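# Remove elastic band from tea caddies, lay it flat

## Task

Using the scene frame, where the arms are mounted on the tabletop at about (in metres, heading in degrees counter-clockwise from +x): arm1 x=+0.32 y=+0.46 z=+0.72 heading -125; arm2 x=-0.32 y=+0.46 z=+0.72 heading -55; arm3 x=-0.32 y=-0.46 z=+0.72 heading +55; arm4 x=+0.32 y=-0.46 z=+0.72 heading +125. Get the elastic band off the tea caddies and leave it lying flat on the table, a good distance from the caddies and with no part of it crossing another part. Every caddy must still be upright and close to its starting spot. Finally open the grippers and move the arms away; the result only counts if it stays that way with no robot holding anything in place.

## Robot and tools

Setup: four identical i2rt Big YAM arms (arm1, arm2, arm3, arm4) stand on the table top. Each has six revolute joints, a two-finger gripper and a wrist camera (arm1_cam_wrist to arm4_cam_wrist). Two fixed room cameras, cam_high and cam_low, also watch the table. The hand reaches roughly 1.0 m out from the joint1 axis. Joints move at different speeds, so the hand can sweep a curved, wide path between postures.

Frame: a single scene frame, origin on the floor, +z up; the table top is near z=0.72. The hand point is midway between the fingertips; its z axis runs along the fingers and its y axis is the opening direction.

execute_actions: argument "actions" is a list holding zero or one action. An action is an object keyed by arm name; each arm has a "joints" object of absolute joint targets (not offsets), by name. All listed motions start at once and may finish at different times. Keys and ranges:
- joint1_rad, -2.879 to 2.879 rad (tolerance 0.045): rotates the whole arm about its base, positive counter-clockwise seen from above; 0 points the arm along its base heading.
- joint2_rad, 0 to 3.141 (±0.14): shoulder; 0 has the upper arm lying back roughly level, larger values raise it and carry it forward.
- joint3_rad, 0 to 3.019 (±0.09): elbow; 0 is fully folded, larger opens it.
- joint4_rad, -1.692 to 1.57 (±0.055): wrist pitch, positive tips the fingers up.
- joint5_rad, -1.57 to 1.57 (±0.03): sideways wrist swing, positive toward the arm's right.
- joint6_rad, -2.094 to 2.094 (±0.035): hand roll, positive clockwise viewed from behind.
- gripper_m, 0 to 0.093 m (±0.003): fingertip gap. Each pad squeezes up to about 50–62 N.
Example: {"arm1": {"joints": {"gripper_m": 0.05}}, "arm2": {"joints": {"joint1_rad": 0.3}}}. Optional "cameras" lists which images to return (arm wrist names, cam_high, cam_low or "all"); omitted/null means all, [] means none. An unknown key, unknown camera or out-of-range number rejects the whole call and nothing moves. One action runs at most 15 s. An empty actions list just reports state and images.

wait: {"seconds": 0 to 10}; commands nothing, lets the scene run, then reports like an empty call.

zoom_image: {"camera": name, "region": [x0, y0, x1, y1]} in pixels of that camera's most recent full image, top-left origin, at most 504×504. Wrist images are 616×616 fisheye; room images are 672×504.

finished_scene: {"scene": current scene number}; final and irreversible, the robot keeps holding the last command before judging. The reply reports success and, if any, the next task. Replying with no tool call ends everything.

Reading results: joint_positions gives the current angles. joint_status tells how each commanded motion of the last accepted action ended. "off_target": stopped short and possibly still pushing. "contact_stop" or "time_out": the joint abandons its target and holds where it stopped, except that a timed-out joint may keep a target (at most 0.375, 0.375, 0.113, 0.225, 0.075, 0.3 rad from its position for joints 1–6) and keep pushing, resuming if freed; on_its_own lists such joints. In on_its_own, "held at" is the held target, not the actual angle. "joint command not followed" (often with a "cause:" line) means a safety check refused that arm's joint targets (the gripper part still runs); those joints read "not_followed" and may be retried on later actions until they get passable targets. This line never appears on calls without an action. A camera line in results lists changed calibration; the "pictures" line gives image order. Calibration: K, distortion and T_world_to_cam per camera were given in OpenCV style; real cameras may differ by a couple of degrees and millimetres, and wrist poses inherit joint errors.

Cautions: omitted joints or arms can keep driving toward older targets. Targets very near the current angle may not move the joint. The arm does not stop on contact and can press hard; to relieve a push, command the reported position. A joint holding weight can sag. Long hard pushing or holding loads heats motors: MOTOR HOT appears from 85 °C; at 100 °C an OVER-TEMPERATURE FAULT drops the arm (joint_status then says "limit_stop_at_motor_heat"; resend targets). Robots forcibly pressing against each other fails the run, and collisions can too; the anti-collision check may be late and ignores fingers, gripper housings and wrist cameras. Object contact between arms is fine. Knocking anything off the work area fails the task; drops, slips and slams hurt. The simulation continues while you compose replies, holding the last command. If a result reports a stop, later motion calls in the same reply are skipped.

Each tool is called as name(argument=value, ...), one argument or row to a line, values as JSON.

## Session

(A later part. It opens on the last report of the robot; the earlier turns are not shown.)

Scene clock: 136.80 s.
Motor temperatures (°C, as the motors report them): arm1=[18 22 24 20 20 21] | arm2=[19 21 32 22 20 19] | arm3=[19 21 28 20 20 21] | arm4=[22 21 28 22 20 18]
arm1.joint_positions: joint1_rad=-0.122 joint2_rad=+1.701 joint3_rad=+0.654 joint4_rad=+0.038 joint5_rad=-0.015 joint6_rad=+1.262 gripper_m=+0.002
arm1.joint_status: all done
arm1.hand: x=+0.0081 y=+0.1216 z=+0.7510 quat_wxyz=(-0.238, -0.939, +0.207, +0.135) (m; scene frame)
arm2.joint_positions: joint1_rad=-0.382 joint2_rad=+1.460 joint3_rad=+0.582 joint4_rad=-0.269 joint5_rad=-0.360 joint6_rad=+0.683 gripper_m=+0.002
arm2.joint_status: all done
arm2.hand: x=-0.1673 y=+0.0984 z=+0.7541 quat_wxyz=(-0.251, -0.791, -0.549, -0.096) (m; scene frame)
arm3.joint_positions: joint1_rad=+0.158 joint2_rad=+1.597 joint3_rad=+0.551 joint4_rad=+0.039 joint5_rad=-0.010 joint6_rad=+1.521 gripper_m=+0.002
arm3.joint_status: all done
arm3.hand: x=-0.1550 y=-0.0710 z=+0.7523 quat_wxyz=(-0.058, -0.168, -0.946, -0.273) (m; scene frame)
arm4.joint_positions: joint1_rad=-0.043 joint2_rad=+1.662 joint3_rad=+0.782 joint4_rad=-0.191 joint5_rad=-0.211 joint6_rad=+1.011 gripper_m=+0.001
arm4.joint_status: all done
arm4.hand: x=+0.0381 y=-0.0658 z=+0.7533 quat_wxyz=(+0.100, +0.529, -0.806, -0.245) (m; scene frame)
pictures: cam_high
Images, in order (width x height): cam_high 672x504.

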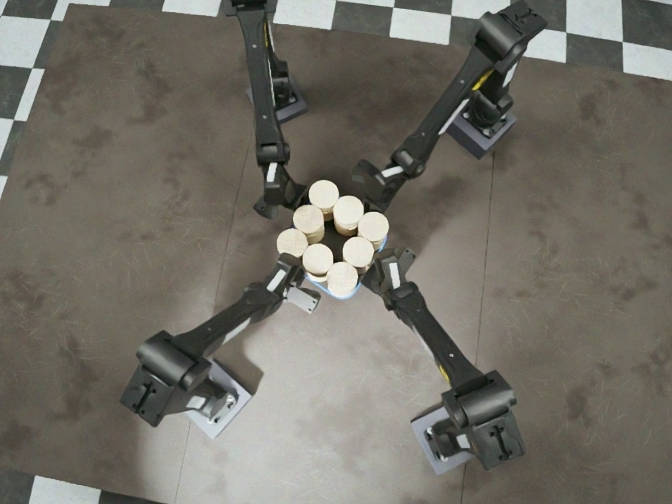

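execute_actions(
  actions=[
    {"arm1":{"joints":{"joint1_rad":-0.04,"joint2_rad":1.566,"joint3_rad":0.645,"joint4_rad":-0.24,"joint5_rad":0,"joint6_rad":1.6}},"arm2":{"joints":{"joint1_rad":-0.22,"joint2_rad":1.268,"joint3_rad":0.535,"joint4_rad":-0.53,"joint5_rad":0,"joint6_rad":1.15}},"arm3":{"joints":{"joint1_rad":0.27,"joint2_rad":1.464,"joint3_rad":0.575,"joint4_rad":-0.26,"joint6_rad":1.75}},"arm4":{"joints":{"joint1_rad":0.095,"joint2_rad":1.54,"joint3_rad":0.745,"joint4_rad":-0.37,"joint5_rad":0,"joint6_rad":1.45}}},
  ],
  cameras=["cam_high"],
)

execute_actions(
  actions=[
    {"arm1":{"joints":{"joint1_rad":0.115,"joint2_rad":1.542,"joint3_rad":0.67,"joint4_rad":-0.29,"joint6_rad":1.95}},"arm2":{"joints":{"joint1_rad":-0.05,"joint2_rad":1.196,"joint3_rad":0.53,"joint4_rad":-0.67,"joint6_rad":1.6}},"arm3":{"joints":{"joint1_rad":0.42,"joint2_rad":1.49,"joint3_rad":0.655,"joint4_rad":-0.32,"joint6_rad":2.0}},"arm4":{"joints":{"joint1_rad":0.235,"joint2_rad":1.493,"joint3_rad":0.735,"joint4_rad":-0.42,"joint6_rad":1.85}}},
  ],
  cameras=["cam_high","cam_low"],
)

zoom_image(
  camera="cam_high",
  region=[250,160,410,310],
)

Scene clock: 162.73 s.
Motor temperatures (°C, as the motors report them): arm1=[18 22 24 20 20 21] | arm2=[19 21 32 22 20 19] | arm3=[19 21 28 20 19 21] | arm4=[22 21 28 22 20 18]
arm1.joint_positions: joint1_rad=-0.052 joint2_rad=+1.563 joint3_rad=+0.649 joint4_rad=-0.218 joint5_rad=+0.012 joint6_rad=+1.594 gripper_m=+0.002
arm1.joint_status: all done
arm1.hand: x=+0.0517 y=+0.1312 z=+0.7774 quat_wxyz=(-0.200, -0.917, +0.336, +0.077) (m; scene frame)
arm2.joint_positions: joint1_rad=-0.219 joint2_rad=+1.264 joint3_rad=+0.553 joint4_rad=-0.498 joint5_rad=-0.012 joint6_rad=+1.132 gripper_m=+0.002
arm2.joint_status: all done
arm2.hand: x=-0.1797 y=+0.1408 z=+0.7805 quat_wxyz=(-0.181, -0.896, -0.406, +0.002) (m; scene frame)
arm3.joint_positions: joint1_rad=+0.270 joint2_rad=+1.467 joint3_rad=+0.569 joint4_rad=-0.229 joint5_rad=-0.010 joint6_rad=+1.743 gripper_m=+0.002
arm3.joint_status: all done
arm3.hand: x=-0.2079 y=-0.0827 z=+0.7767 quat_wxyz=(-0.008, -0.224, -0.949, -0.220) (m; scene frame)
arm4.joint_positions: joint1_rad=+0.103 joint2_rad=+1.538 joint3_rad=+0.745 joint4_rad=-0.359 joint5_rad=-0.003 joint6_rad=+1.440 gripper_m=+0.001
arm4.joint_status: all done
arm4.hand: x=+0.0353 y=-0.1173 z=+0.7735 quat_wxyz=(+0.058, +0.392, -0.896, -0.198) (m; scene frame)
pictures: cam_high
Images, in order (width x height): cam_high 672x504.

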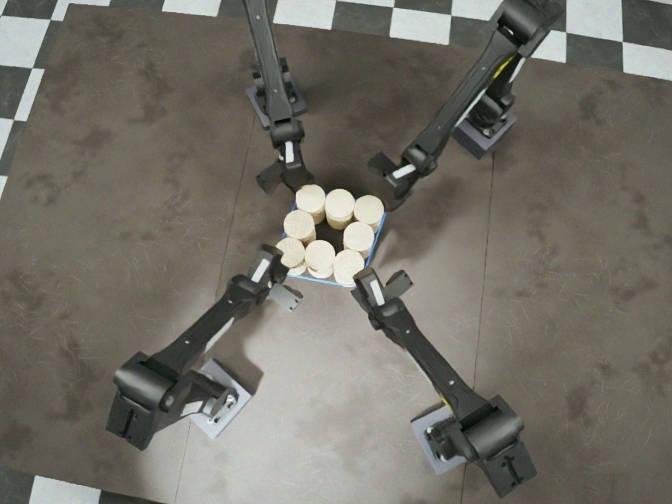

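Scene clock: 165.17 s.
Motor temperatures (°C, as the motors report them): arm1=[18 22 24 20 20 21] | arm2=[19 21 31 22 20 19] | arm3=[19 21 28 20 19 21] | arm4=[22 21 28 22 20 18]
arm1.joint_positions: joint1_rad=+0.081 joint2_rad=+1.549 joint3_rad=+0.661 joint4_rad=-0.271 joint5_rad=+0.027 joint6_rad=+1.943 gripper_m=+0.002
arm1.joint_status: all done
arm1.hand: x=+0.0975 y=+0.1027 z=+0.7814 quat_wxyz=(-0.198, -0.877, +0.436, +0.033) (m; scene frame)
arm2.joint_positions: joint1_rad=-0.055 joint2_rad=+1.191 joint3_rad=+0.553 joint4_rad=-0.611 joint5_rad=+0.005 joint6_rad=+1.583 gripper_m=+0.002
arm2.joint_status: joint4_rad time_out (moved -0.113 of -0.172); the others done
arm2.on_its_own: joint4_rad reads -0.611 and still pushes toward -0.670 since a time_out
arm2.hand: x=-0.1425 y=+0.1829 z=+0.7940 quat_wxyz=(-0.156, -0.948, -0.273, -0.039) (m; scene frame)
arm3.joint_positions: joint1_rad=+0.405 joint2_rad=+1.469 joint3_rad=+0.668 joint4_rad=-0.283 joint5_rad=-0.001 joint6_rad=+1.995 gripper_m=+0.002
arm3.joint_status: all done
arm3.hand: x=-0.2524 y=-0.0336 z=+0.8059 quat_wxyz=(+0.033, -0.278, -0.930, -0.239) (m; scene frame)
arm4.joint_positions: joint1_rad=+0.244 joint2_rad=+1.502 joint3_rad=+0.733 joint4_rad=-0.409 joint5_rad=+0.000 joint6_rad=+1.841 gripper_m=+0.001
arm4.joint_status: all done
arm4.hand: x=+0.0000 y=-0.1692 z=+0.7791 quat_wxyz=(+0.102, +0.273, -0.942, -0.165) (m; scene frame)
pictures: cam_high, cam_low
Images, in order (width x height): cam_high 672x504, cam_low 672x504.

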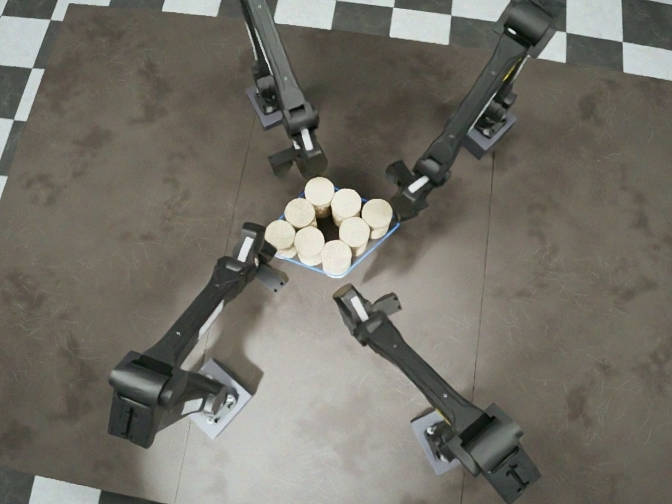

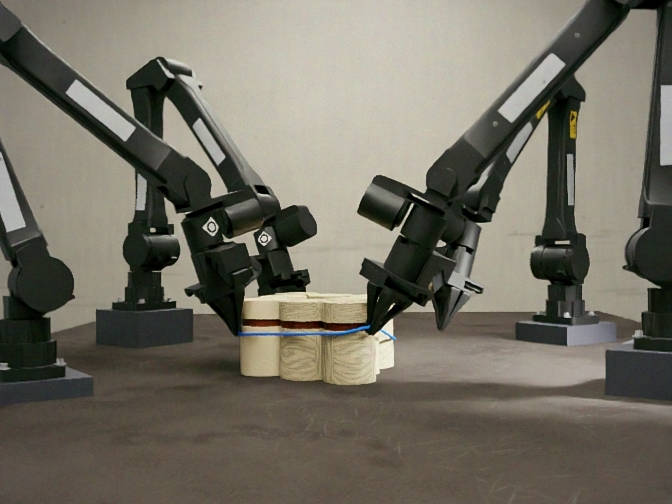

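Region (250, 160, 410, 310) of cam_high's 672x504 image, scaled by 3.150, with more detail than that image has; it fills the top 472 rows of this view, and the rest is white.

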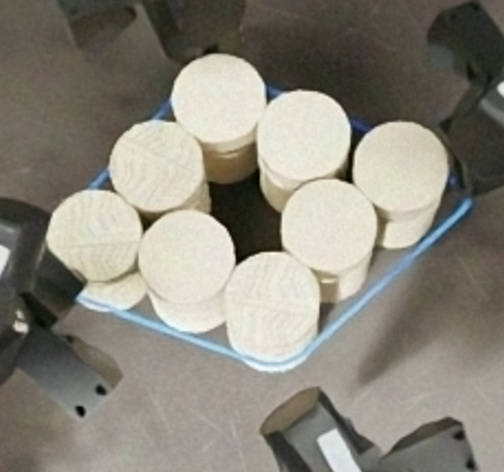

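execute_actions(
  actions=[
    {"arm4":{"joints":{"joint1_rad":0.015,"joint2_rad":1.45,"joint3_rad":1.0,"joint4_rad":-0.62,"joint6_rad":1.3,"gripper_m":0.032}},"arm2":{"joints":{"joint4_rad":-0.63}}},
  ],
  cameras=[],
)

execute_actions(
  actions=[
    {"arm4":{"joints":{"joint2_rad":1.6,"joint3_rad":1.115,"joint4_rad":-0.575}}},
  ],
  cameras=["cam_high","arm4_cam_wrist","cam_low"],
)

zoom_image(
  camera="cam_high",
  region=[250,160,450,310],
)

Scene clock: 190.37 s.
Motor temperatures (°C, as the motors report them): arm1=[18 22 24 20 21 21] | arm2=[19 21 29 22 20 19] | arm3=[19 21 27 19 20 21] | arm4=[22 21 27 22 19 18]
arm1.joint_positions: joint1_rad=+0.081 joint2_rad=+1.549 joint3_rad=+0.661 joint4_rad=-0.271 joint5_rad=+0.027 joint6_rad=+1.943 gripper_m=+0.002
arm1.joint_status: not commanded
arm1.hand: x=+0.0975 y=+0.1027 z=+0.7814 quat_wxyz=(-0.198, -0.877, +0.436, +0.033) (m; scene frame)
arm2.joint_positions: joint1_rad=-0.055 joint2_rad=+1.191 joint3_rad=+0.553 joint4_rad=-0.602 joint5_rad=+0.005 joint6_rad=+1.583 gripper_m=+0.002
arm2.joint_status: all done
arm2.hand: x=-0.1413 y=+0.1810 z=+0.7947 quat_wxyz=(-0.160, -0.948, -0.273, -0.040) (m; scene frame)
arm3.joint_positions: joint1_rad=+0.405 joint2_rad=+1.469 joint3_rad=+0.668 joint4_rad=-0.283 joint5_rad=-0.001 joint6_rad=+1.995 gripper_m=+0.002
arm3.joint_status: not commanded
arm3.hand: x=-0.2524 y=-0.0336 z=+0.8059 quat_wxyz=(+0.033, -0.278, -0.930, -0.239) (m; scene frame)
arm4.joint_positions: joint1_rad=+0.007 joint2_rad=+1.450 joint3_rad=+0.971 joint4_rad=-0.608 joint5_rad=+0.000 joint6_rad=+1.310 gripper_m=+0.032
arm4.joint_status: all done
arm4.hand: x=+0.0409 y=-0.0486 z=+0.8794 quat_wxyz=(+0.039, +0.404, -0.883, -0.234) (m; scene frame)
pictures: none
No camera images: the call's "cameras" was empty. Leave "cameras" out to get every camera's image.

Scene clock: 191.27 s.
Motor temperatures (°C, as the motors report them): arm1=[18 22 24 20 21 21] | arm2=[19 21 29 22 20 19] | arm3=[19 21 27 19 20 21] | arm4=[22 21 27 22 19 18]
arm1.joint_positions: joint1_rad=+0.081 joint2_rad=+1.549 joint3_rad=+0.661 joint4_rad=-0.271 joint5_rad=+0.027 joint6_rad=+1.943 gripper_m=+0.002
arm1.joint_status: not commanded
arm1.hand: x=+0.0975 y=+0.1027 z=+0.7814 quat_wxyz=(-0.198, -0.877, +0.436, +0.033) (m; scene frame)
arm2.joint_positions: joint1_rad=-0.055 joint2_rad=+1.191 joint3_rad=+0.553 joint4_rad=-0.602 joint5_rad=+0.005 joint6_rad=+1.583 gripper_m=+0.002
arm2.joint_status: not commanded
arm2.hand: x=-0.1413 y=+0.1810 z=+0.7947 quat_wxyz=(-0.160, -0.948, -0.273, -0.040) (m; scene frame)
arm3.joint_positions: joint1_rad=+0.405 joint2_rad=+1.469 joint3_rad=+0.668 joint4_rad=-0.283 joint5_rad=-0.001 joint6_rad=+1.995 gripper_m=+0.002
arm3.joint_status: not commanded
arm3.hand: x=-0.2524 y=-0.0336 z=+0.8059 quat_wxyz=(+0.033, -0.278, -0.930, -0.239) (m; scene frame)
arm4.joint_positions: joint1_rad=+0.007 joint2_rad=+1.607 joint3_rad=+1.076 joint4_rad=-0.587 joint5_rad=+0.000 joint6_rad=+1.309 gripper_m=+0.032
arm4.joint_status: all done
arm4.hand: x=+0.0165 y=-0.0127 z=+0.8502 quat_wxyz=(+0.036, +0.406, -0.886, -0.219) (m; scene frame)
pictures: arm4_cam_wrist, cam_high, cam_low
camera_calibration (this result's frames):
arm4_cam_wrist: T_world_to_cam=[[0.705883, -0.575652, -0.412739, 0.330889], [-0.403788, -0.805767, 0.433238, -0.366459], [-0.581966, -0.139156, -0.801219, 0.815364], [0, 0, 0, 1]] pos_world=[0.0929724, 0.0086591, 0.94862]
Images, in order (width x height): arm4_cam_wrist 616x616, cam_high 672x504, cam_low 672x504.

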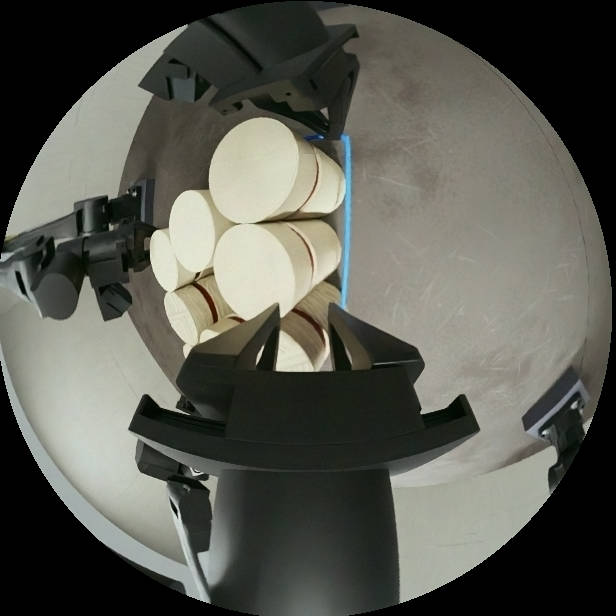

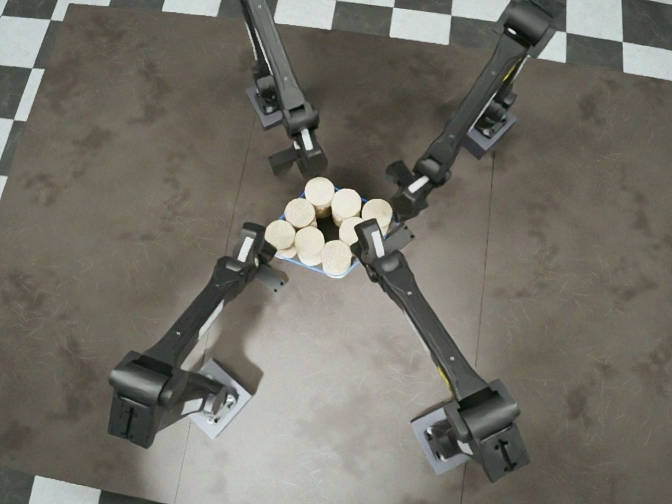

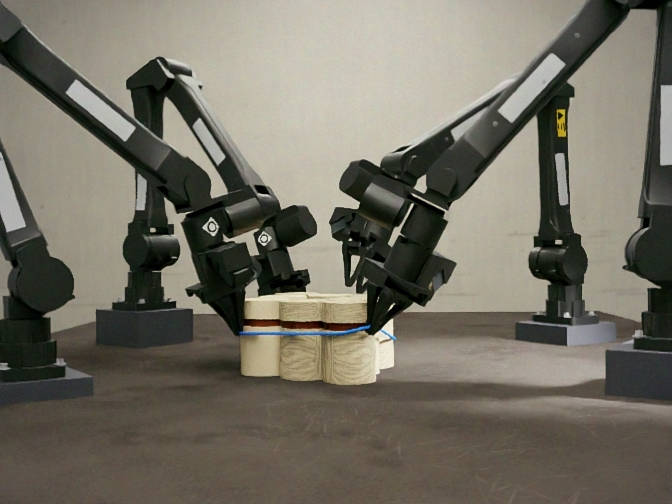

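Region (250, 160, 450, 310) of cam_high's 672x504 image, scaled by 2.520, with more detail than that image has; it fills the top 378 rows of this view, and the rest is white.

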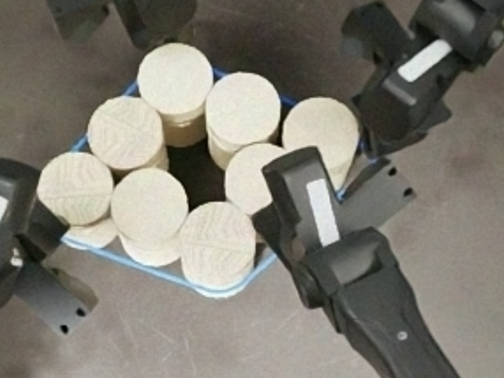

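execute_actions(
  actions=[
    {"arm4":{"joints":{"joint1_rad":0.04,"joint2_rad":1.65,"joint3_rad":0.967,"joint4_rad":-0.41}}},
  ],
  cameras=["arm4_cam_wrist"],
)

execute_actions(
  actions=[
    {"arm4":{"joints":{"joint2_rad":1.748,"joint3_rad":0.945,"joint4_rad":-0.285}}},
  ],
  cameras=["arm4_cam_wrist","cam_high"],
)

Scene clock: 202.00 s.
Motor temperatures (°C, as the motors report them): arm1=[18 22 24 20 21 21] | arm2=[19 21 28 21 20 19] | arm3=[19 21 27 19 20 21] | arm4=[22 22 29 22 19 18]
arm1.joint_positions: joint1_rad=+0.081 joint2_rad=+1.549 joint3_rad=+0.661 joint4_rad=-0.271 joint5_rad=+0.027 joint6_rad=+1.943 gripper_m=+0.002
arm1.joint_status: not commanded
arm1.hand: x=+0.0975 y=+0.1027 z=+0.7814 quat_wxyz=(-0.198, -0.877, +0.436, +0.033) (m; scene frame)
arm2.joint_positions: joint1_rad=-0.055 joint2_rad=+1.191 joint3_rad=+0.553 joint4_rad=-0.602 joint5_rad=+0.005 joint6_rad=+1.583 gripper_m=+0.002
arm2.joint_status: not commanded
arm2.hand: x=-0.1413 y=+0.1810 z=+0.7947 quat_wxyz=(-0.160, -0.948, -0.273, -0.040) (m; scene frame)
arm3.joint_positions: joint1_rad=+0.405 joint2_rad=+1.469 joint3_rad=+0.668 joint4_rad=-0.283 joint5_rad=-0.001 joint6_rad=+1.995 gripper_m=+0.002
arm3.joint_status: not commanded
arm3.hand: x=-0.2523 y=-0.0336 z=+0.8059 quat_wxyz=(+0.033, -0.278, -0.930, -0.239) (m; scene frame)
arm4.joint_positions: joint1_rad=+0.035 joint2_rad=+1.613 joint3_rad=+0.994 joint4_rad=-0.409 joint5_rad=+0.001 joint6_rad=+1.308 gripper_m=+0.032
arm4.joint_status: all done
arm4.hand: x=+0.0018 y=-0.0186 z=+0.8325 quat_wxyz=(+0.047, +0.414, -0.870, -0.262) (m; scene frame)
pictures: arm4_cam_wrist
camera_calibration (this result's frames):
arm4_cam_wrist: T_world_to_cam=[[0.69849, -0.521261, -0.490305, 0.396175], [-0.358282, -0.847821, 0.390939, -0.335151], [-0.619472, -0.0973996, -0.778953, 0.774149], [0, 0, 0, 1]] pos_world=[0.0827608, -0.00223605, 0.928296]
Images, in order (width x height): arm4_cam_wrist 616x616.

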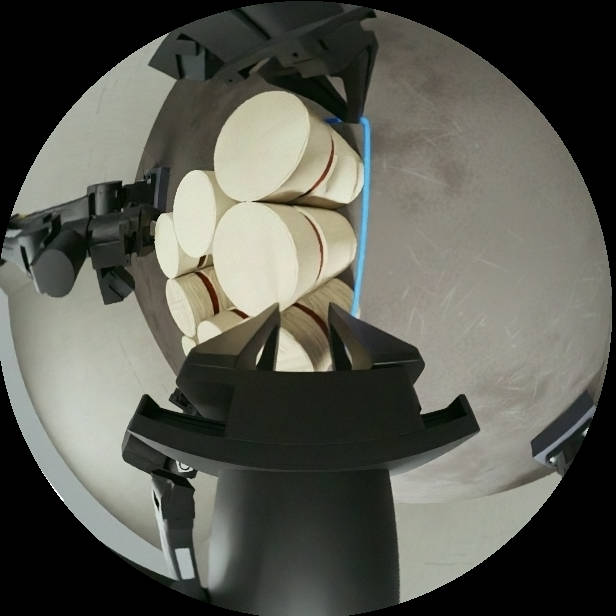

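Scene clock: 202.80 s.
Motor temperatures (°C, as the motors report them): arm1=[18 22 24 20 21 21] | arm2=[19 21 28 21 20 19] | arm3=[19 21 27 19 20 21] | arm4=[22 21 28 22 19 18]
arm1.joint_positions: joint1_rad=+0.081 joint2_rad=+1.549 joint3_rad=+0.661 joint4_rad=-0.276 joint5_rad=+0.027 joint6_rad=+1.944 gripper_m=+0.002
arm1.joint_status: not commanded
arm1.hand: x=+0.0980 y=+0.1035 z=+0.7810 quat_wxyz=(-0.196, -0.878, +0.436, +0.033) (m; scene frame)
arm2.joint_positions: joint1_rad=-0.055 joint2_rad=+1.191 joint3_rad=+0.553 joint4_rad=-0.602 joint5_rad=+0.005 joint6_rad=+1.583 gripper_m=+0.002
arm2.joint_status: not commanded
arm2.hand: x=-0.1413 y=+0.1810 z=+0.7947 quat_wxyz=(-0.160, -0.948, -0.273, -0.040) (m; scene frame)
arm3.joint_positions: joint1_rad=+0.405 joint2_rad=+1.469 joint3_rad=+0.668 joint4_rad=-0.283 joint5_rad=-0.001 joint6_rad=+1.995 gripper_m=+0.002
arm3.joint_status: not commanded
arm3.hand: x=-0.2523 y=-0.0336 z=+0.8059 quat_wxyz=(+0.033, -0.278, -0.930, -0.239) (m; scene frame)
arm4.joint_positions: joint1_rad=+0.044 joint2_rad=+1.644 joint3_rad=+0.979 joint4_rad=-0.266 joint5_rad=-0.008 joint6_rad=+1.308 gripper_m=+0.032
arm4.joint_status: all done
arm4.hand: x=-0.0158 y=-0.0055 z=+0.8288 quat_wxyz=(+0.061, +0.413, -0.855, -0.307) (m; scene frame)
pictures: arm4_cam_wrist, cam_high
camera_calibration (this result's frames):
arm4_cam_wrist: T_world_to_cam=[[0.671977, -0.472199, -0.570504, 0.479844], [-0.322975, -0.880095, 0.348023, -0.292952], [-0.666434, -0.0496047, -0.743912, 0.732117], [0, 0, 0, 1]] pos_world=[0.070847, 0.00507243, 0.920337]
Images, in order (width x height): arm4_cam_wrist 616x616, cam_high 672x504.

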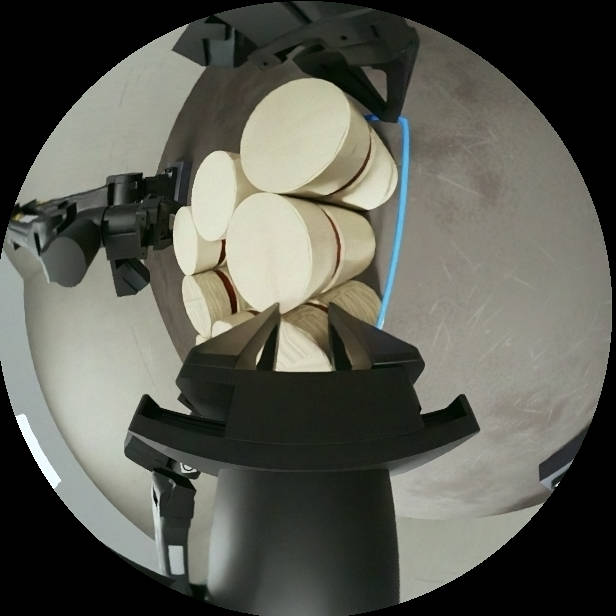

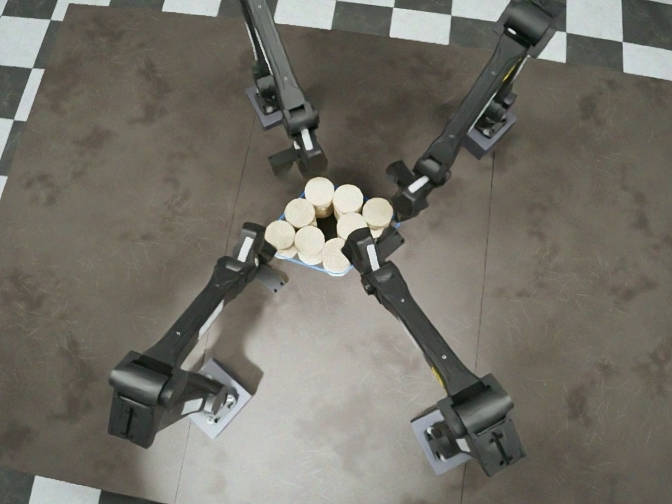

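execute_actions(
  actions=[
    {"arm4":{"joints":{"joint1_rad":0.004,"joint2_rad":1.58,"joint3_rad":1.11,"joint4_rad":-0.7}}},
  ],
  cameras=[],
)

execute_actions(
  actions=[
    {"arm4":{"joints":{"joint2_rad":1.69,"joint3_rad":1.03,"joint4_rad":-0.58}}},
  ],
  cameras=["arm4_cam_wrist"],
)

Scene clock: 212.87 s.
Motor temperatures (°C, as the motors report them): arm1=[18 22 24 20 22 21] | arm2=[19 21 28 21 20 19] | arm3=[19 21 27 19 20 21] | arm4=[22 21 27 22 19 18]
arm1.joint_positions: joint1_rad=+0.081 joint2_rad=+1.549 joint3_rad=+0.661 joint4_rad=-0.276 joint5_rad=+0.027 joint6_rad=+1.944 gripper_m=+0.002
arm1.joint_status: not commanded
arm1.hand: x=+0.0980 y=+0.1035 z=+0.7810 quat_wxyz=(-0.196, -0.878, +0.436, +0.033) (m; scene frame)
arm2.joint_positions: joint1_rad=-0.055 joint2_rad=+1.191 joint3_rad=+0.553 joint4_rad=-0.602 joint5_rad=+0.005 joint6_rad=+1.583 gripper_m=+0.002
arm2.joint_status: not commanded
arm2.hand: x=-0.1413 y=+0.1810 z=+0.7947 quat_wxyz=(-0.160, -0.948, -0.273, -0.040) (m; scene frame)
arm3.joint_positions: joint1_rad=+0.405 joint2_rad=+1.469 joint3_rad=+0.668 joint4_rad=-0.283 joint5_rad=+0.000 joint6_rad=+1.995 gripper_m=+0.002
arm3.joint_status: not commanded
arm3.hand: x=-0.2523 y=-0.0336 z=+0.8059 quat_wxyz=(+0.033, -0.278, -0.930, -0.239) (m; scene frame)
arm4.joint_positions: joint1_rad=+0.006 joint2_rad=+1.582 joint3_rad=+1.067 joint4_rad=-0.689 joint5_rad=-0.002 joint6_rad=+1.308 gripper_m=+0.032
arm4.joint_status: all done
arm4.hand: x=+0.0307 y=-0.0337 z=+0.8499 quat_wxyz=(+0.030, +0.410, -0.894, -0.179) (m; scene frame)
pictures: none
No camera images: the call's "cameras" was empty. Leave "cameras" out to get every camera's image.

Scene clock: 213.80 s.
Motor temperatures (°C, as the motors report them): arm1=[18 22 24 20 22 21] | arm2=[19 21 28 21 20 19] | arm3=[19 21 27 19 20 21] | arm4=[22 21 27 22 19 18]
arm1.joint_positions: joint1_rad=+0.081 joint2_rad=+1.549 joint3_rad=+0.661 joint4_rad=-0.276 joint5_rad=+0.027 joint6_rad=+1.944 gripper_m=+0.002
arm1.joint_status: not commanded
arm1.hand: x=+0.0980 y=+0.1035 z=+0.7810 quat_wxyz=(-0.196, -0.878, +0.436, +0.033) (m; scene frame)
arm2.joint_positions: joint1_rad=-0.055 joint2_rad=+1.191 joint3_rad=+0.553 joint4_rad=-0.602 joint5_rad=+0.005 joint6_rad=+1.583 gripper_m=+0.002
arm2.joint_status: not commanded
arm2.hand: x=-0.1413 y=+0.1810 z=+0.7947 quat_wxyz=(-0.160, -0.948, -0.273, -0.040) (m; scene frame)
arm3.joint_positions: joint1_rad=+0.405 joint2_rad=+1.469 joint3_rad=+0.668 joint4_rad=-0.283 joint5_rad=+0.000 joint6_rad=+1.995 gripper_m=+0.002
arm3.joint_status: not commanded
arm3.hand: x=-0.2523 y=-0.0336 z=+0.8059 quat_wxyz=(+0.033, -0.278, -0.930, -0.239) (m; scene frame)
arm4.joint_positions: joint1_rad=+0.006 joint2_rad=+1.704 joint3_rad=+1.020 joint4_rad=-0.597 joint5_rad=-0.002 joint6_rad=+1.308 gripper_m=+0.032
arm4.joint_status: all done
arm4.hand: x=+0.0360 y=-0.0414 z=+0.7786 quat_wxyz=(+0.024, +0.412, -0.900, -0.141) (m; scene frame)
pictures: arm4_cam_wrist
camera_calibration (this result's frames):
arm4_cam_wrist: T_world_to_cam=[[0.736981, -0.621008, -0.26685, 0.154489], [-0.445141, -0.743023, 0.499767, -0.398439], [-0.508635, -0.249533, -0.824029, 0.775861], [0, 0, 0, 1]] pos_world=[0.103413, -0.00650795, 0.879684]
Images, in order (width x height): arm4_cam_wrist 616x616.

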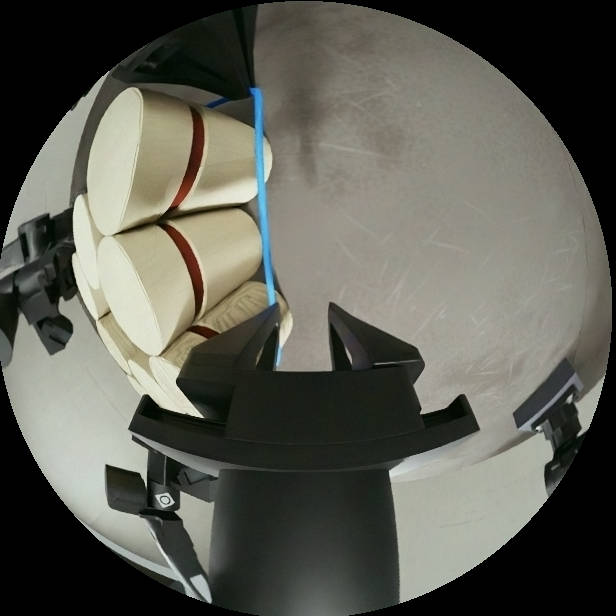

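execute_actions(
  actions=[
    {"arm4":{"joints":{"joint1_rad":-0.025,"joint4_rad":-0.48}}},
  ],
  cameras=["arm4_cam_wrist","cam_high"],
)

Scene clock: 218.70 s.
Motor temperatures (°C, as the motors report them): arm1=[18 22 24 20 22 21] | arm2=[19 21 28 21 20 19] | arm3=[19 21 27 19 20 21] | arm4=[22 21 27 22 19 18]
arm1.joint_positions: joint1_rad=+0.081 joint2_rad=+1.549 joint3_rad=+0.661 joint4_rad=-0.276 joint5_rad=+0.027 joint6_rad=+1.944 gripper_m=+0.002
arm1.joint_status: not commanded
arm1.hand: x=+0.0980 y=+0.1035 z=+0.7810 quat_wxyz=(-0.196, -0.878, +0.436, +0.033) (m; scene frame)
arm2.joint_positions: joint1_rad=-0.055 joint2_rad=+1.191 joint3_rad=+0.553 joint4_rad=-0.602 joint5_rad=+0.005 joint6_rad=+1.583 gripper_m=+0.002
arm2.joint_status: not commanded
arm2.hand: x=-0.1413 y=+0.1810 z=+0.7947 quat_wxyz=(-0.160, -0.948, -0.273, -0.040) (m; scene frame)
arm3.joint_positions: joint1_rad=+0.405 joint2_rad=+1.469 joint3_rad=+0.668 joint4_rad=-0.283 joint5_rad=+0.000 joint6_rad=+1.995 gripper_m=+0.002
arm3.joint_status: not commanded
arm3.hand: x=-0.2523 y=-0.0336 z=+0.8059 quat_wxyz=(+0.033, -0.278, -0.930, -0.239) (m; scene frame)
arm4.joint_positions: joint1_rad=-0.022 joint2_rad=+1.704 joint3_rad=+1.020 joint4_rad=-0.498 joint5_rad=-0.002 joint6_rad=+1.308 gripper_m=+0.032
arm4.joint_status: all done
arm4.hand: x=+0.0354 y=-0.0143 z=+0.7866 quat_wxyz=(+0.029, +0.397, -0.898, -0.189) (m; scene frame)
pictures: arm4_cam_wrist, cam_high
camera_calibration (this result's frames):
arm4_cam_wrist: T_world_to_cam=[[0.702886, -0.615188, -0.357065, 0.246118], [-0.440018, -0.770469, 0.461261, -0.35288], [-0.558869, -0.167099, -0.812246, 0.7826], [0, 0, 0, 1]] pos_world=[0.109105, 0.0102978, 0.886314]
Images, in order (width x height): arm4_cam_wrist 616x616, cam_high 672x504.

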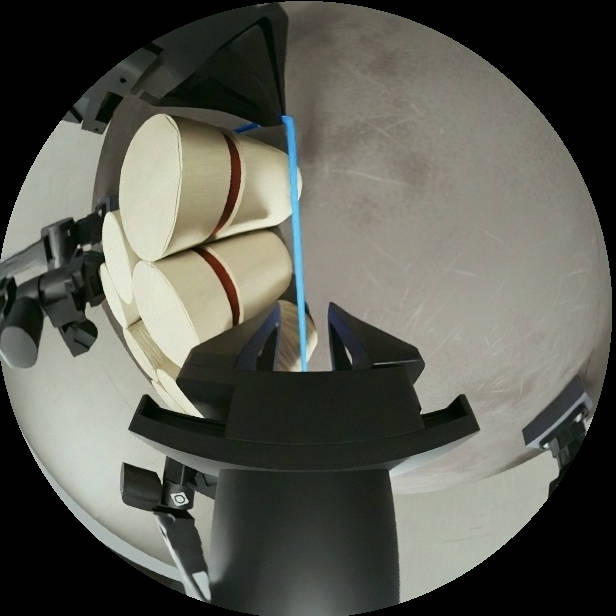

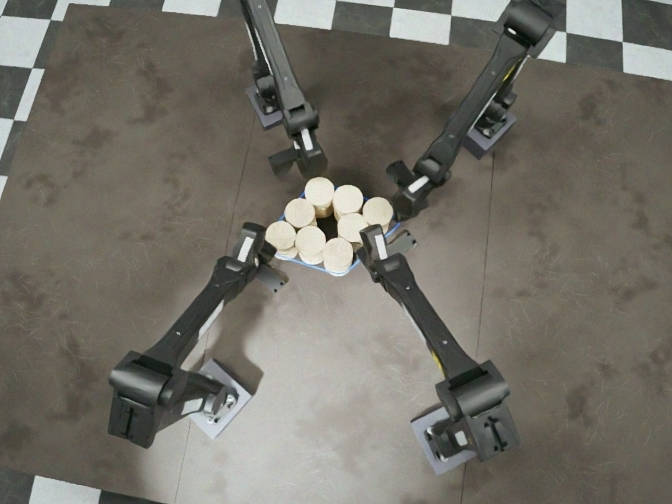

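execute_actions(
  actions=[
    {"arm4":{"joints":{"joint2_rad":1.775,"joint4_rad":-0.39}}},
  ],
  cameras=["arm4_cam_wrist"],
)

Scene clock: 223.63 s.
Motor temperatures (°C, as the motors report them): arm1=[18 22 24 20 22 21] | arm2=[19 21 28 21 20 19] | arm3=[19 21 27 19 20 21] | arm4=[22 22 27 22 19 18]
arm1.joint_positions: joint1_rad=+0.081 joint2_rad=+1.549 joint3_rad=+0.661 joint4_rad=-0.276 joint5_rad=+0.027 joint6_rad=+1.944 gripper_m=+0.002
arm1.joint_status: not commanded
arm1.hand: x=+0.0980 y=+0.1035 z=+0.7810 quat_wxyz=(-0.196, -0.878, +0.436, +0.033) (m; scene frame)
arm2.joint_positions: joint1_rad=-0.055 joint2_rad=+1.191 joint3_rad=+0.553 joint4_rad=-0.602 joint5_rad=+0.005 joint6_rad=+1.583 gripper_m=+0.002
arm2.joint_status: not commanded
arm2.hand: x=-0.1413 y=+0.1810 z=+0.7947 quat_wxyz=(-0.160, -0.948, -0.273, -0.040) (m; scene frame)
arm3.joint_positions: joint1_rad=+0.405 joint2_rad=+1.469 joint3_rad=+0.668 joint4_rad=-0.283 joint5_rad=+0.000 joint6_rad=+1.995 gripper_m=+0.002
arm3.joint_status: not commanded
arm3.hand: x=-0.2523 y=-0.0336 z=+0.8059 quat_wxyz=(+0.033, -0.278, -0.930, -0.239) (m; scene frame)
arm4.joint_positions: joint1_rad=-0.022 joint2_rad=+1.781 joint3_rad=+1.020 joint4_rad=-0.408 joint5_rad=-0.002 joint6_rad=+1.308 gripper_m=+0.032
arm4.joint_status: all done
arm4.hand: x=+0.0294 y=-0.0048 z=+0.7557 quat_wxyz=(+0.030, +0.396, -0.897, -0.196) (m; scene frame)
pictures: arm4_cam_wrist
camera_calibration (this result's frames):
arm4_cam_wrist: T_world_to_cam=[[0.700286, -0.611092, -0.369007, 0.254339], [-0.43671, -0.775634, 0.455714, -0.329903], [-0.564698, -0.157982, -0.810036, 0.75431], [0, 0, 0, 1]] pos_world=[0.103775, 0.0187081, 0.855213]
Images, in order (width x height): arm4_cam_wrist 616x616.

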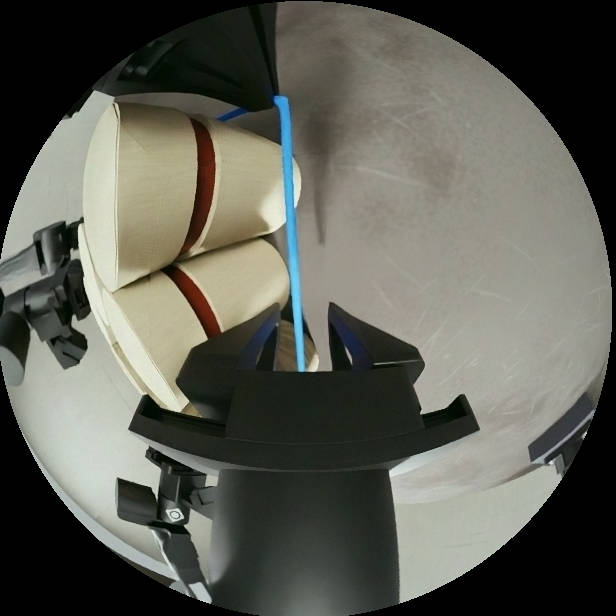

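execute_actions(
  actions=[
    {"arm4":{"joints":{"joint2_rad":1.76,"joint4_rad":-0.76,"joint3_rad":1.045,"gripper_m":0.012}}},
  ],
  cameras=["arm4_cam_wrist"],
)

execute_actions(
  actions=[
    {"arm4":{"joints":{"joint1_rad":0.2,"joint2_rad":1.696,"joint3_rad":0.957,"joint4_rad":-0.76,"joint6_rad":1.8}}},
  ],
  cameras=["arm4_cam_wrist","cam_high","cam_low"],
)

zoom_image(
  camera="cam_high",
  region=[250,160,410,310],
)

Scene clock: 238.87 s.
Motor temperatures (°C, as the motors report them): arm1=[18 22 24 20 22 21] | arm2=[19 21 28 21 20 19] | arm3=[19 21 27 19 20 21] | arm4=[22 22 27 22 19 18]
arm1.joint_positions: joint1_rad=+0.081 joint2_rad=+1.549 joint3_rad=+0.672 joint4_rad=-0.275 joint5_rad=+0.025 joint6_rad=+1.945 gripper_m=+0.002
arm1.joint_status: not commanded
arm1.hand: x=+0.0954 y=+0.0986 z=+0.7846 quat_wxyz=(-0.202, -0.877, +0.436, +0.032) (m; scene frame)
arm2.joint_positions: joint1_rad=-0.055 joint2_rad=+1.191 joint3_rad=+0.553 joint4_rad=-0.602 joint5_rad=+0.005 joint6_rad=+1.583 gripper_m=+0.002
arm2.joint_status: not commanded
arm2.hand: x=-0.1413 y=+0.1810 z=+0.7947 quat_wxyz=(-0.160, -0.948, -0.273, -0.040) (m; scene frame)
arm3.joint_positions: joint1_rad=+0.405 joint2_rad=+1.469 joint3_rad=+0.668 joint4_rad=-0.283 joint5_rad=+0.006 joint6_rad=+1.995 gripper_m=+0.002
arm3.joint_status: not commanded
arm3.hand: x=-0.2513 y=-0.0338 z=+0.8059 quat_wxyz=(+0.030, -0.279, -0.930, -0.240) (m; scene frame)
arm4.joint_positions: joint1_rad=-0.024 joint2_rad=+1.761 joint3_rad=+1.043 joint4_rad=-0.713 joint5_rad=+0.003 joint6_rad=+1.308 gripper_m=+0.012
arm4.joint_status: all done
arm4.hand: x=+0.0623 y=-0.0527 z=+0.7535 quat_wxyz=(+0.008, +0.402, -0.913, -0.068) (m; scene frame)
pictures: arm4_cam_wrist
camera_calibration (this result's frames):
arm4_cam_wrist: T_world_to_cam=[[0.733698, -0.668062, -0.124014, 0.0114666], [-0.512433, -0.663888, 0.54467, -0.408114], [-0.446205, -0.336074, -0.829431, 0.761411], [0, 0, 0, 1]] pos_world=[0.122201, -0.00739128, 0.855247]
Images, in order (width x height): arm4_cam_wrist 616x616.

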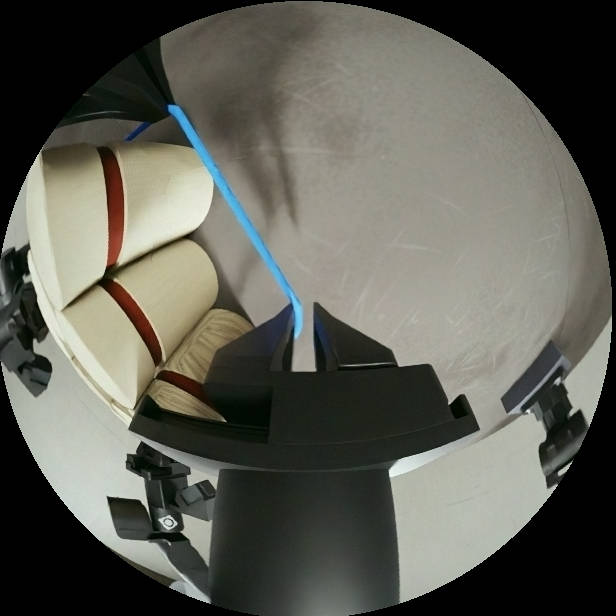

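Scene clock: 240.37 s.
Motor temperatures (°C, as the motors report them): arm1=[18 22 24 20 22 21] | arm2=[19 21 28 21 20 19] | arm3=[19 21 27 19 20 21] | arm4=[22 22 27 22 19 18]
arm1.joint_positions: joint1_rad=+0.081 joint2_rad=+1.549 joint3_rad=+0.672 joint4_rad=-0.274 joint5_rad=+0.026 joint6_rad=+1.945 gripper_m=+0.002
arm1.joint_status: not commanded
arm1.hand: x=+0.0949 y=+0.0982 z=+0.7851 quat_wxyz=(-0.202, -0.876, +0.436, +0.033) (m; scene frame)
arm2.joint_positions: joint1_rad=-0.055 joint2_rad=+1.191 joint3_rad=+0.553 joint4_rad=-0.602 joint5_rad=+0.005 joint6_rad=+1.583 gripper_m=+0.002
arm2.joint_status: not commanded
arm2.hand: x=-0.1413 y=+0.1810 z=+0.7947 quat_wxyz=(-0.160, -0.948, -0.273, -0.040) (m; scene frame)
arm3.joint_positions: joint1_rad=+0.405 joint2_rad=+1.469 joint3_rad=+0.668 joint4_rad=-0.283 joint5_rad=+0.005 joint6_rad=+1.995 gripper_m=+0.002
arm3.joint_status: not commanded
arm3.hand: x=-0.2514 y=-0.0338 z=+0.8059 quat_wxyz=(+0.030, -0.279, -0.930, -0.240) (m; scene frame)
arm4.joint_positions: joint1_rad=+0.205 joint2_rad=+1.694 joint3_rad=+0.954 joint4_rad=-0.750 joint5_rad=-0.001 joint6_rad=+1.790 gripper_m=+0.012
arm4.joint_status: all done
arm4.hand: x=+0.0078 y=-0.1533 z=+0.7542 quat_wxyz=(+0.019, +0.284, -0.958, -0.033) (m; scene frame)
pictures: arm4_cam_wrist, cam_high, cam_low
camera_calibration (this result's frames):
arm4_cam_wrist: T_world_to_cam=[[0.543227, -0.836791, -0.0684449, -0.0819649], [-0.65118, -0.471382, 0.59478, -0.510372], [-0.529971, -0.27853, -0.800969, 0.691898], [0, 0, 0, 1]] pos_world=[0.0788667, -0.116453, 0.852138]
Images, in order (width x height): arm4_cam_wrist 616x616, cam_high 672x504, cam_low 672x504.

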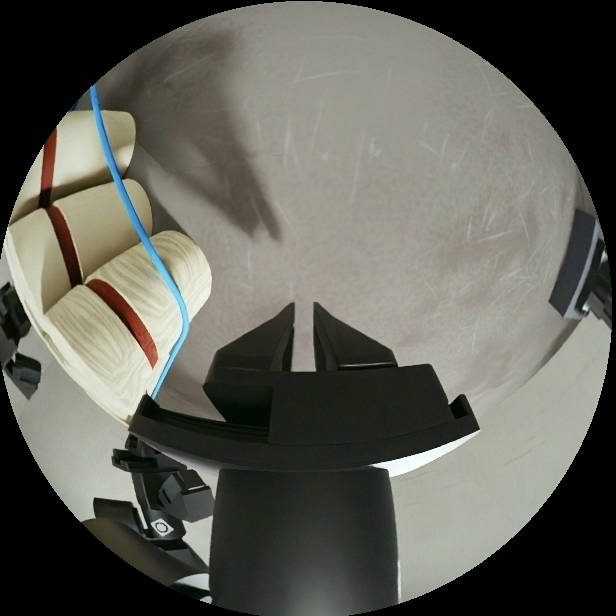

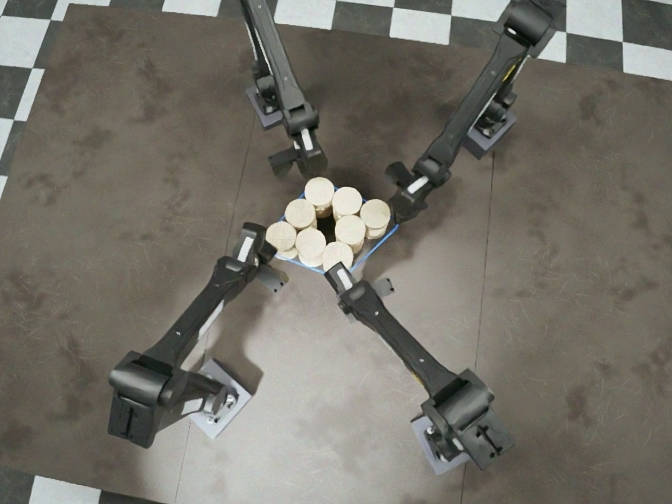

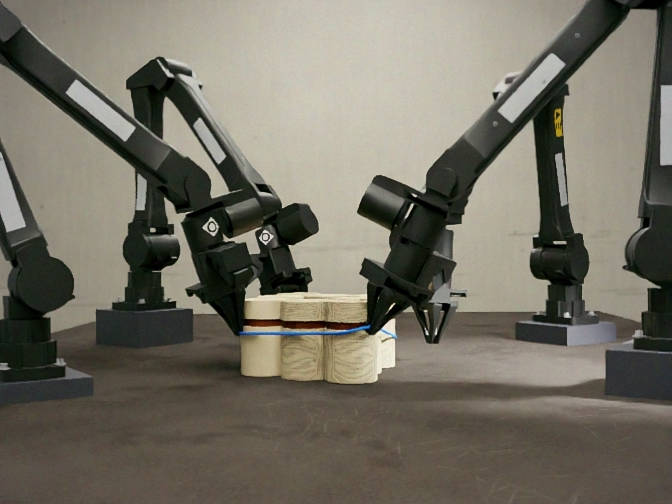

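Region (250, 160, 410, 310) of cam_high's 672x504 image, scaled by 3.150, with more detail than that image has; it fills the top 472 rows of this view, and the rest is white.

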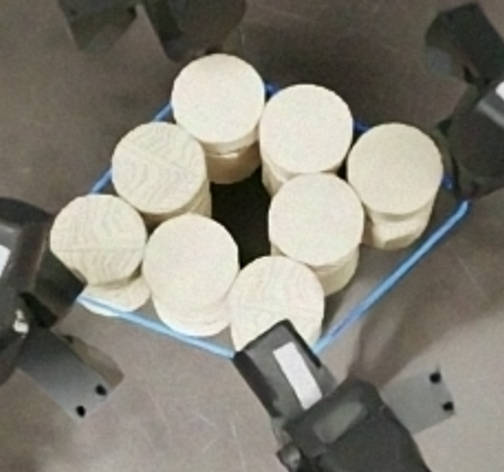

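execute_actions(
  actions=[
    {"arm4":{"joints":{"joint1_rad":-0.012,"joint2_rad":1.64,"joint3_rad":1.055,"joint4_rad":-0.75,"joint6_rad":1.3,"gripper_m":0.032}}},
  ],
  cameras=[],
)

execute_actions(
  actions=[
    {"arm4":{"joints":{"joint2_rad":1.685,"joint3_rad":1.02,"joint4_rad":-0.49}}},
  ],
  cameras=["arm4_cam_wrist"],
)

Scene clock: 256.30 s.
Motor temperatures (°C, as the motors report them): arm1=[18 22 24 20 22 21] | arm2=[19 21 28 21 20 19] | arm3=[19 21 27 19 20 21] | arm4=[22 22 27 22 19 18]
arm1.joint_positions: joint1_rad=+0.081 joint2_rad=+1.549 joint3_rad=+0.672 joint4_rad=-0.274 joint5_rad=+0.026 joint6_rad=+1.945 gripper_m=+0.002
arm1.joint_status: not commanded
arm1.hand: x=+0.0949 y=+0.0982 z=+0.7851 quat_wxyz=(-0.202, -0.876, +0.436, +0.033) (m; scene frame)
arm2.joint_positions: joint1_rad=-0.055 joint2_rad=+1.191 joint3_rad=+0.553 joint4_rad=-0.602 joint5_rad=+0.005 joint6_rad=+1.583 gripper_m=+0.002
arm2.joint_status: not commanded
arm2.hand: x=-0.1413 y=+0.1810 z=+0.7947 quat_wxyz=(-0.160, -0.948, -0.273, -0.040) (m; scene frame)
arm3.joint_positions: joint1_rad=+0.405 joint2_rad=+1.469 joint3_rad=+0.668 joint4_rad=-0.283 joint5_rad=+0.005 joint6_rad=+1.995 gripper_m=+0.002
arm3.joint_status: not commanded
arm3.hand: x=-0.2514 y=-0.0338 z=+0.8059 quat_wxyz=(+0.030, -0.279, -0.930, -0.240) (m; scene frame)
arm4.joint_positions: joint1_rad=-0.017 joint2_rad=+1.643 joint3_rad=+1.028 joint4_rad=-0.750 joint5_rad=+0.001 joint6_rad=+1.310 gripper_m=+0.032
arm4.joint_status: all done
arm4.hand: x=+0.0608 y=-0.0571 z=+0.8011 quat_wxyz=(+0.015, +0.403, -0.910, -0.100) (m; scene frame)
pictures: none
No camera images: the call's "cameras" was empty. Leave "cameras" out to get every camera's image.

Scene clock: 257.27 s.
Motor temperatures (°C, as the motors report them): arm1=[18 22 24 20 22 21] | arm2=[19 21 28 21 20 19] | arm3=[19 21 27 19 20 21] | arm4=[22 22 27 22 19 18]
arm1.joint_positions: joint1_rad=+0.081 joint2_rad=+1.549 joint3_rad=+0.672 joint4_rad=-0.274 joint5_rad=+0.026 joint6_rad=+1.945 gripper_m=+0.002
arm1.joint_status: not commanded
arm1.hand: x=+0.0949 y=+0.0982 z=+0.7851 quat_wxyz=(-0.202, -0.876, +0.436, +0.033) (m; scene frame)
arm2.joint_positions: joint1_rad=-0.055 joint2_rad=+1.191 joint3_rad=+0.553 joint4_rad=-0.602 joint5_rad=+0.005 joint6_rad=+1.583 gripper_m=+0.002
arm2.joint_status: not commanded
arm2.hand: x=-0.1413 y=+0.1810 z=+0.7947 quat_wxyz=(-0.160, -0.948, -0.273, -0.040) (m; scene frame)
arm3.joint_positions: joint1_rad=+0.405 joint2_rad=+1.469 joint3_rad=+0.668 joint4_rad=-0.283 joint5_rad=+0.005 joint6_rad=+1.995 gripper_m=+0.002
arm3.joint_status: not commanded
arm3.hand: x=-0.2514 y=-0.0338 z=+0.8059 quat_wxyz=(+0.030, -0.279, -0.930, -0.240) (m; scene frame)
arm4.joint_positions: joint1_rad=-0.017 joint2_rad=+1.685 joint3_rad=+1.017 joint4_rad=-0.508 joint5_rad=+0.001 joint6_rad=+1.309 gripper_m=+0.032
arm4.joint_status: all done
arm4.hand: x=+0.0348 y=-0.0166 z=+0.7942 quat_wxyz=(+0.029, +0.397, -0.897, -0.192) (m; scene frame)
pictures: arm4_cam_wrist
camera_calibration (this result's frames):
arm4_cam_wrist: T_world_to_cam=[[0.703287, -0.611609, -0.362384, 0.252163], [-0.437762, -0.774221, 0.457107, -0.355303], [-0.560135, -0.16284, -0.812239, 0.788213], [0, 0, 0, 1]] pos_world=[0.108625, 0.0074941, 0.894008]
Images, in order (width x height): arm4_cam_wrist 616x616.

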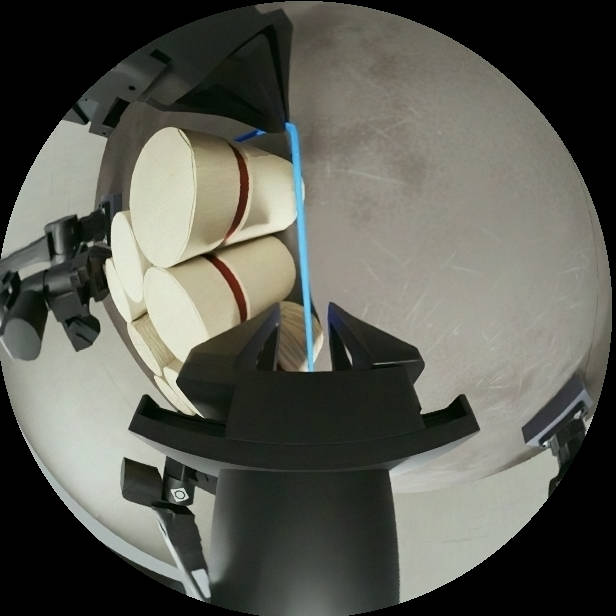

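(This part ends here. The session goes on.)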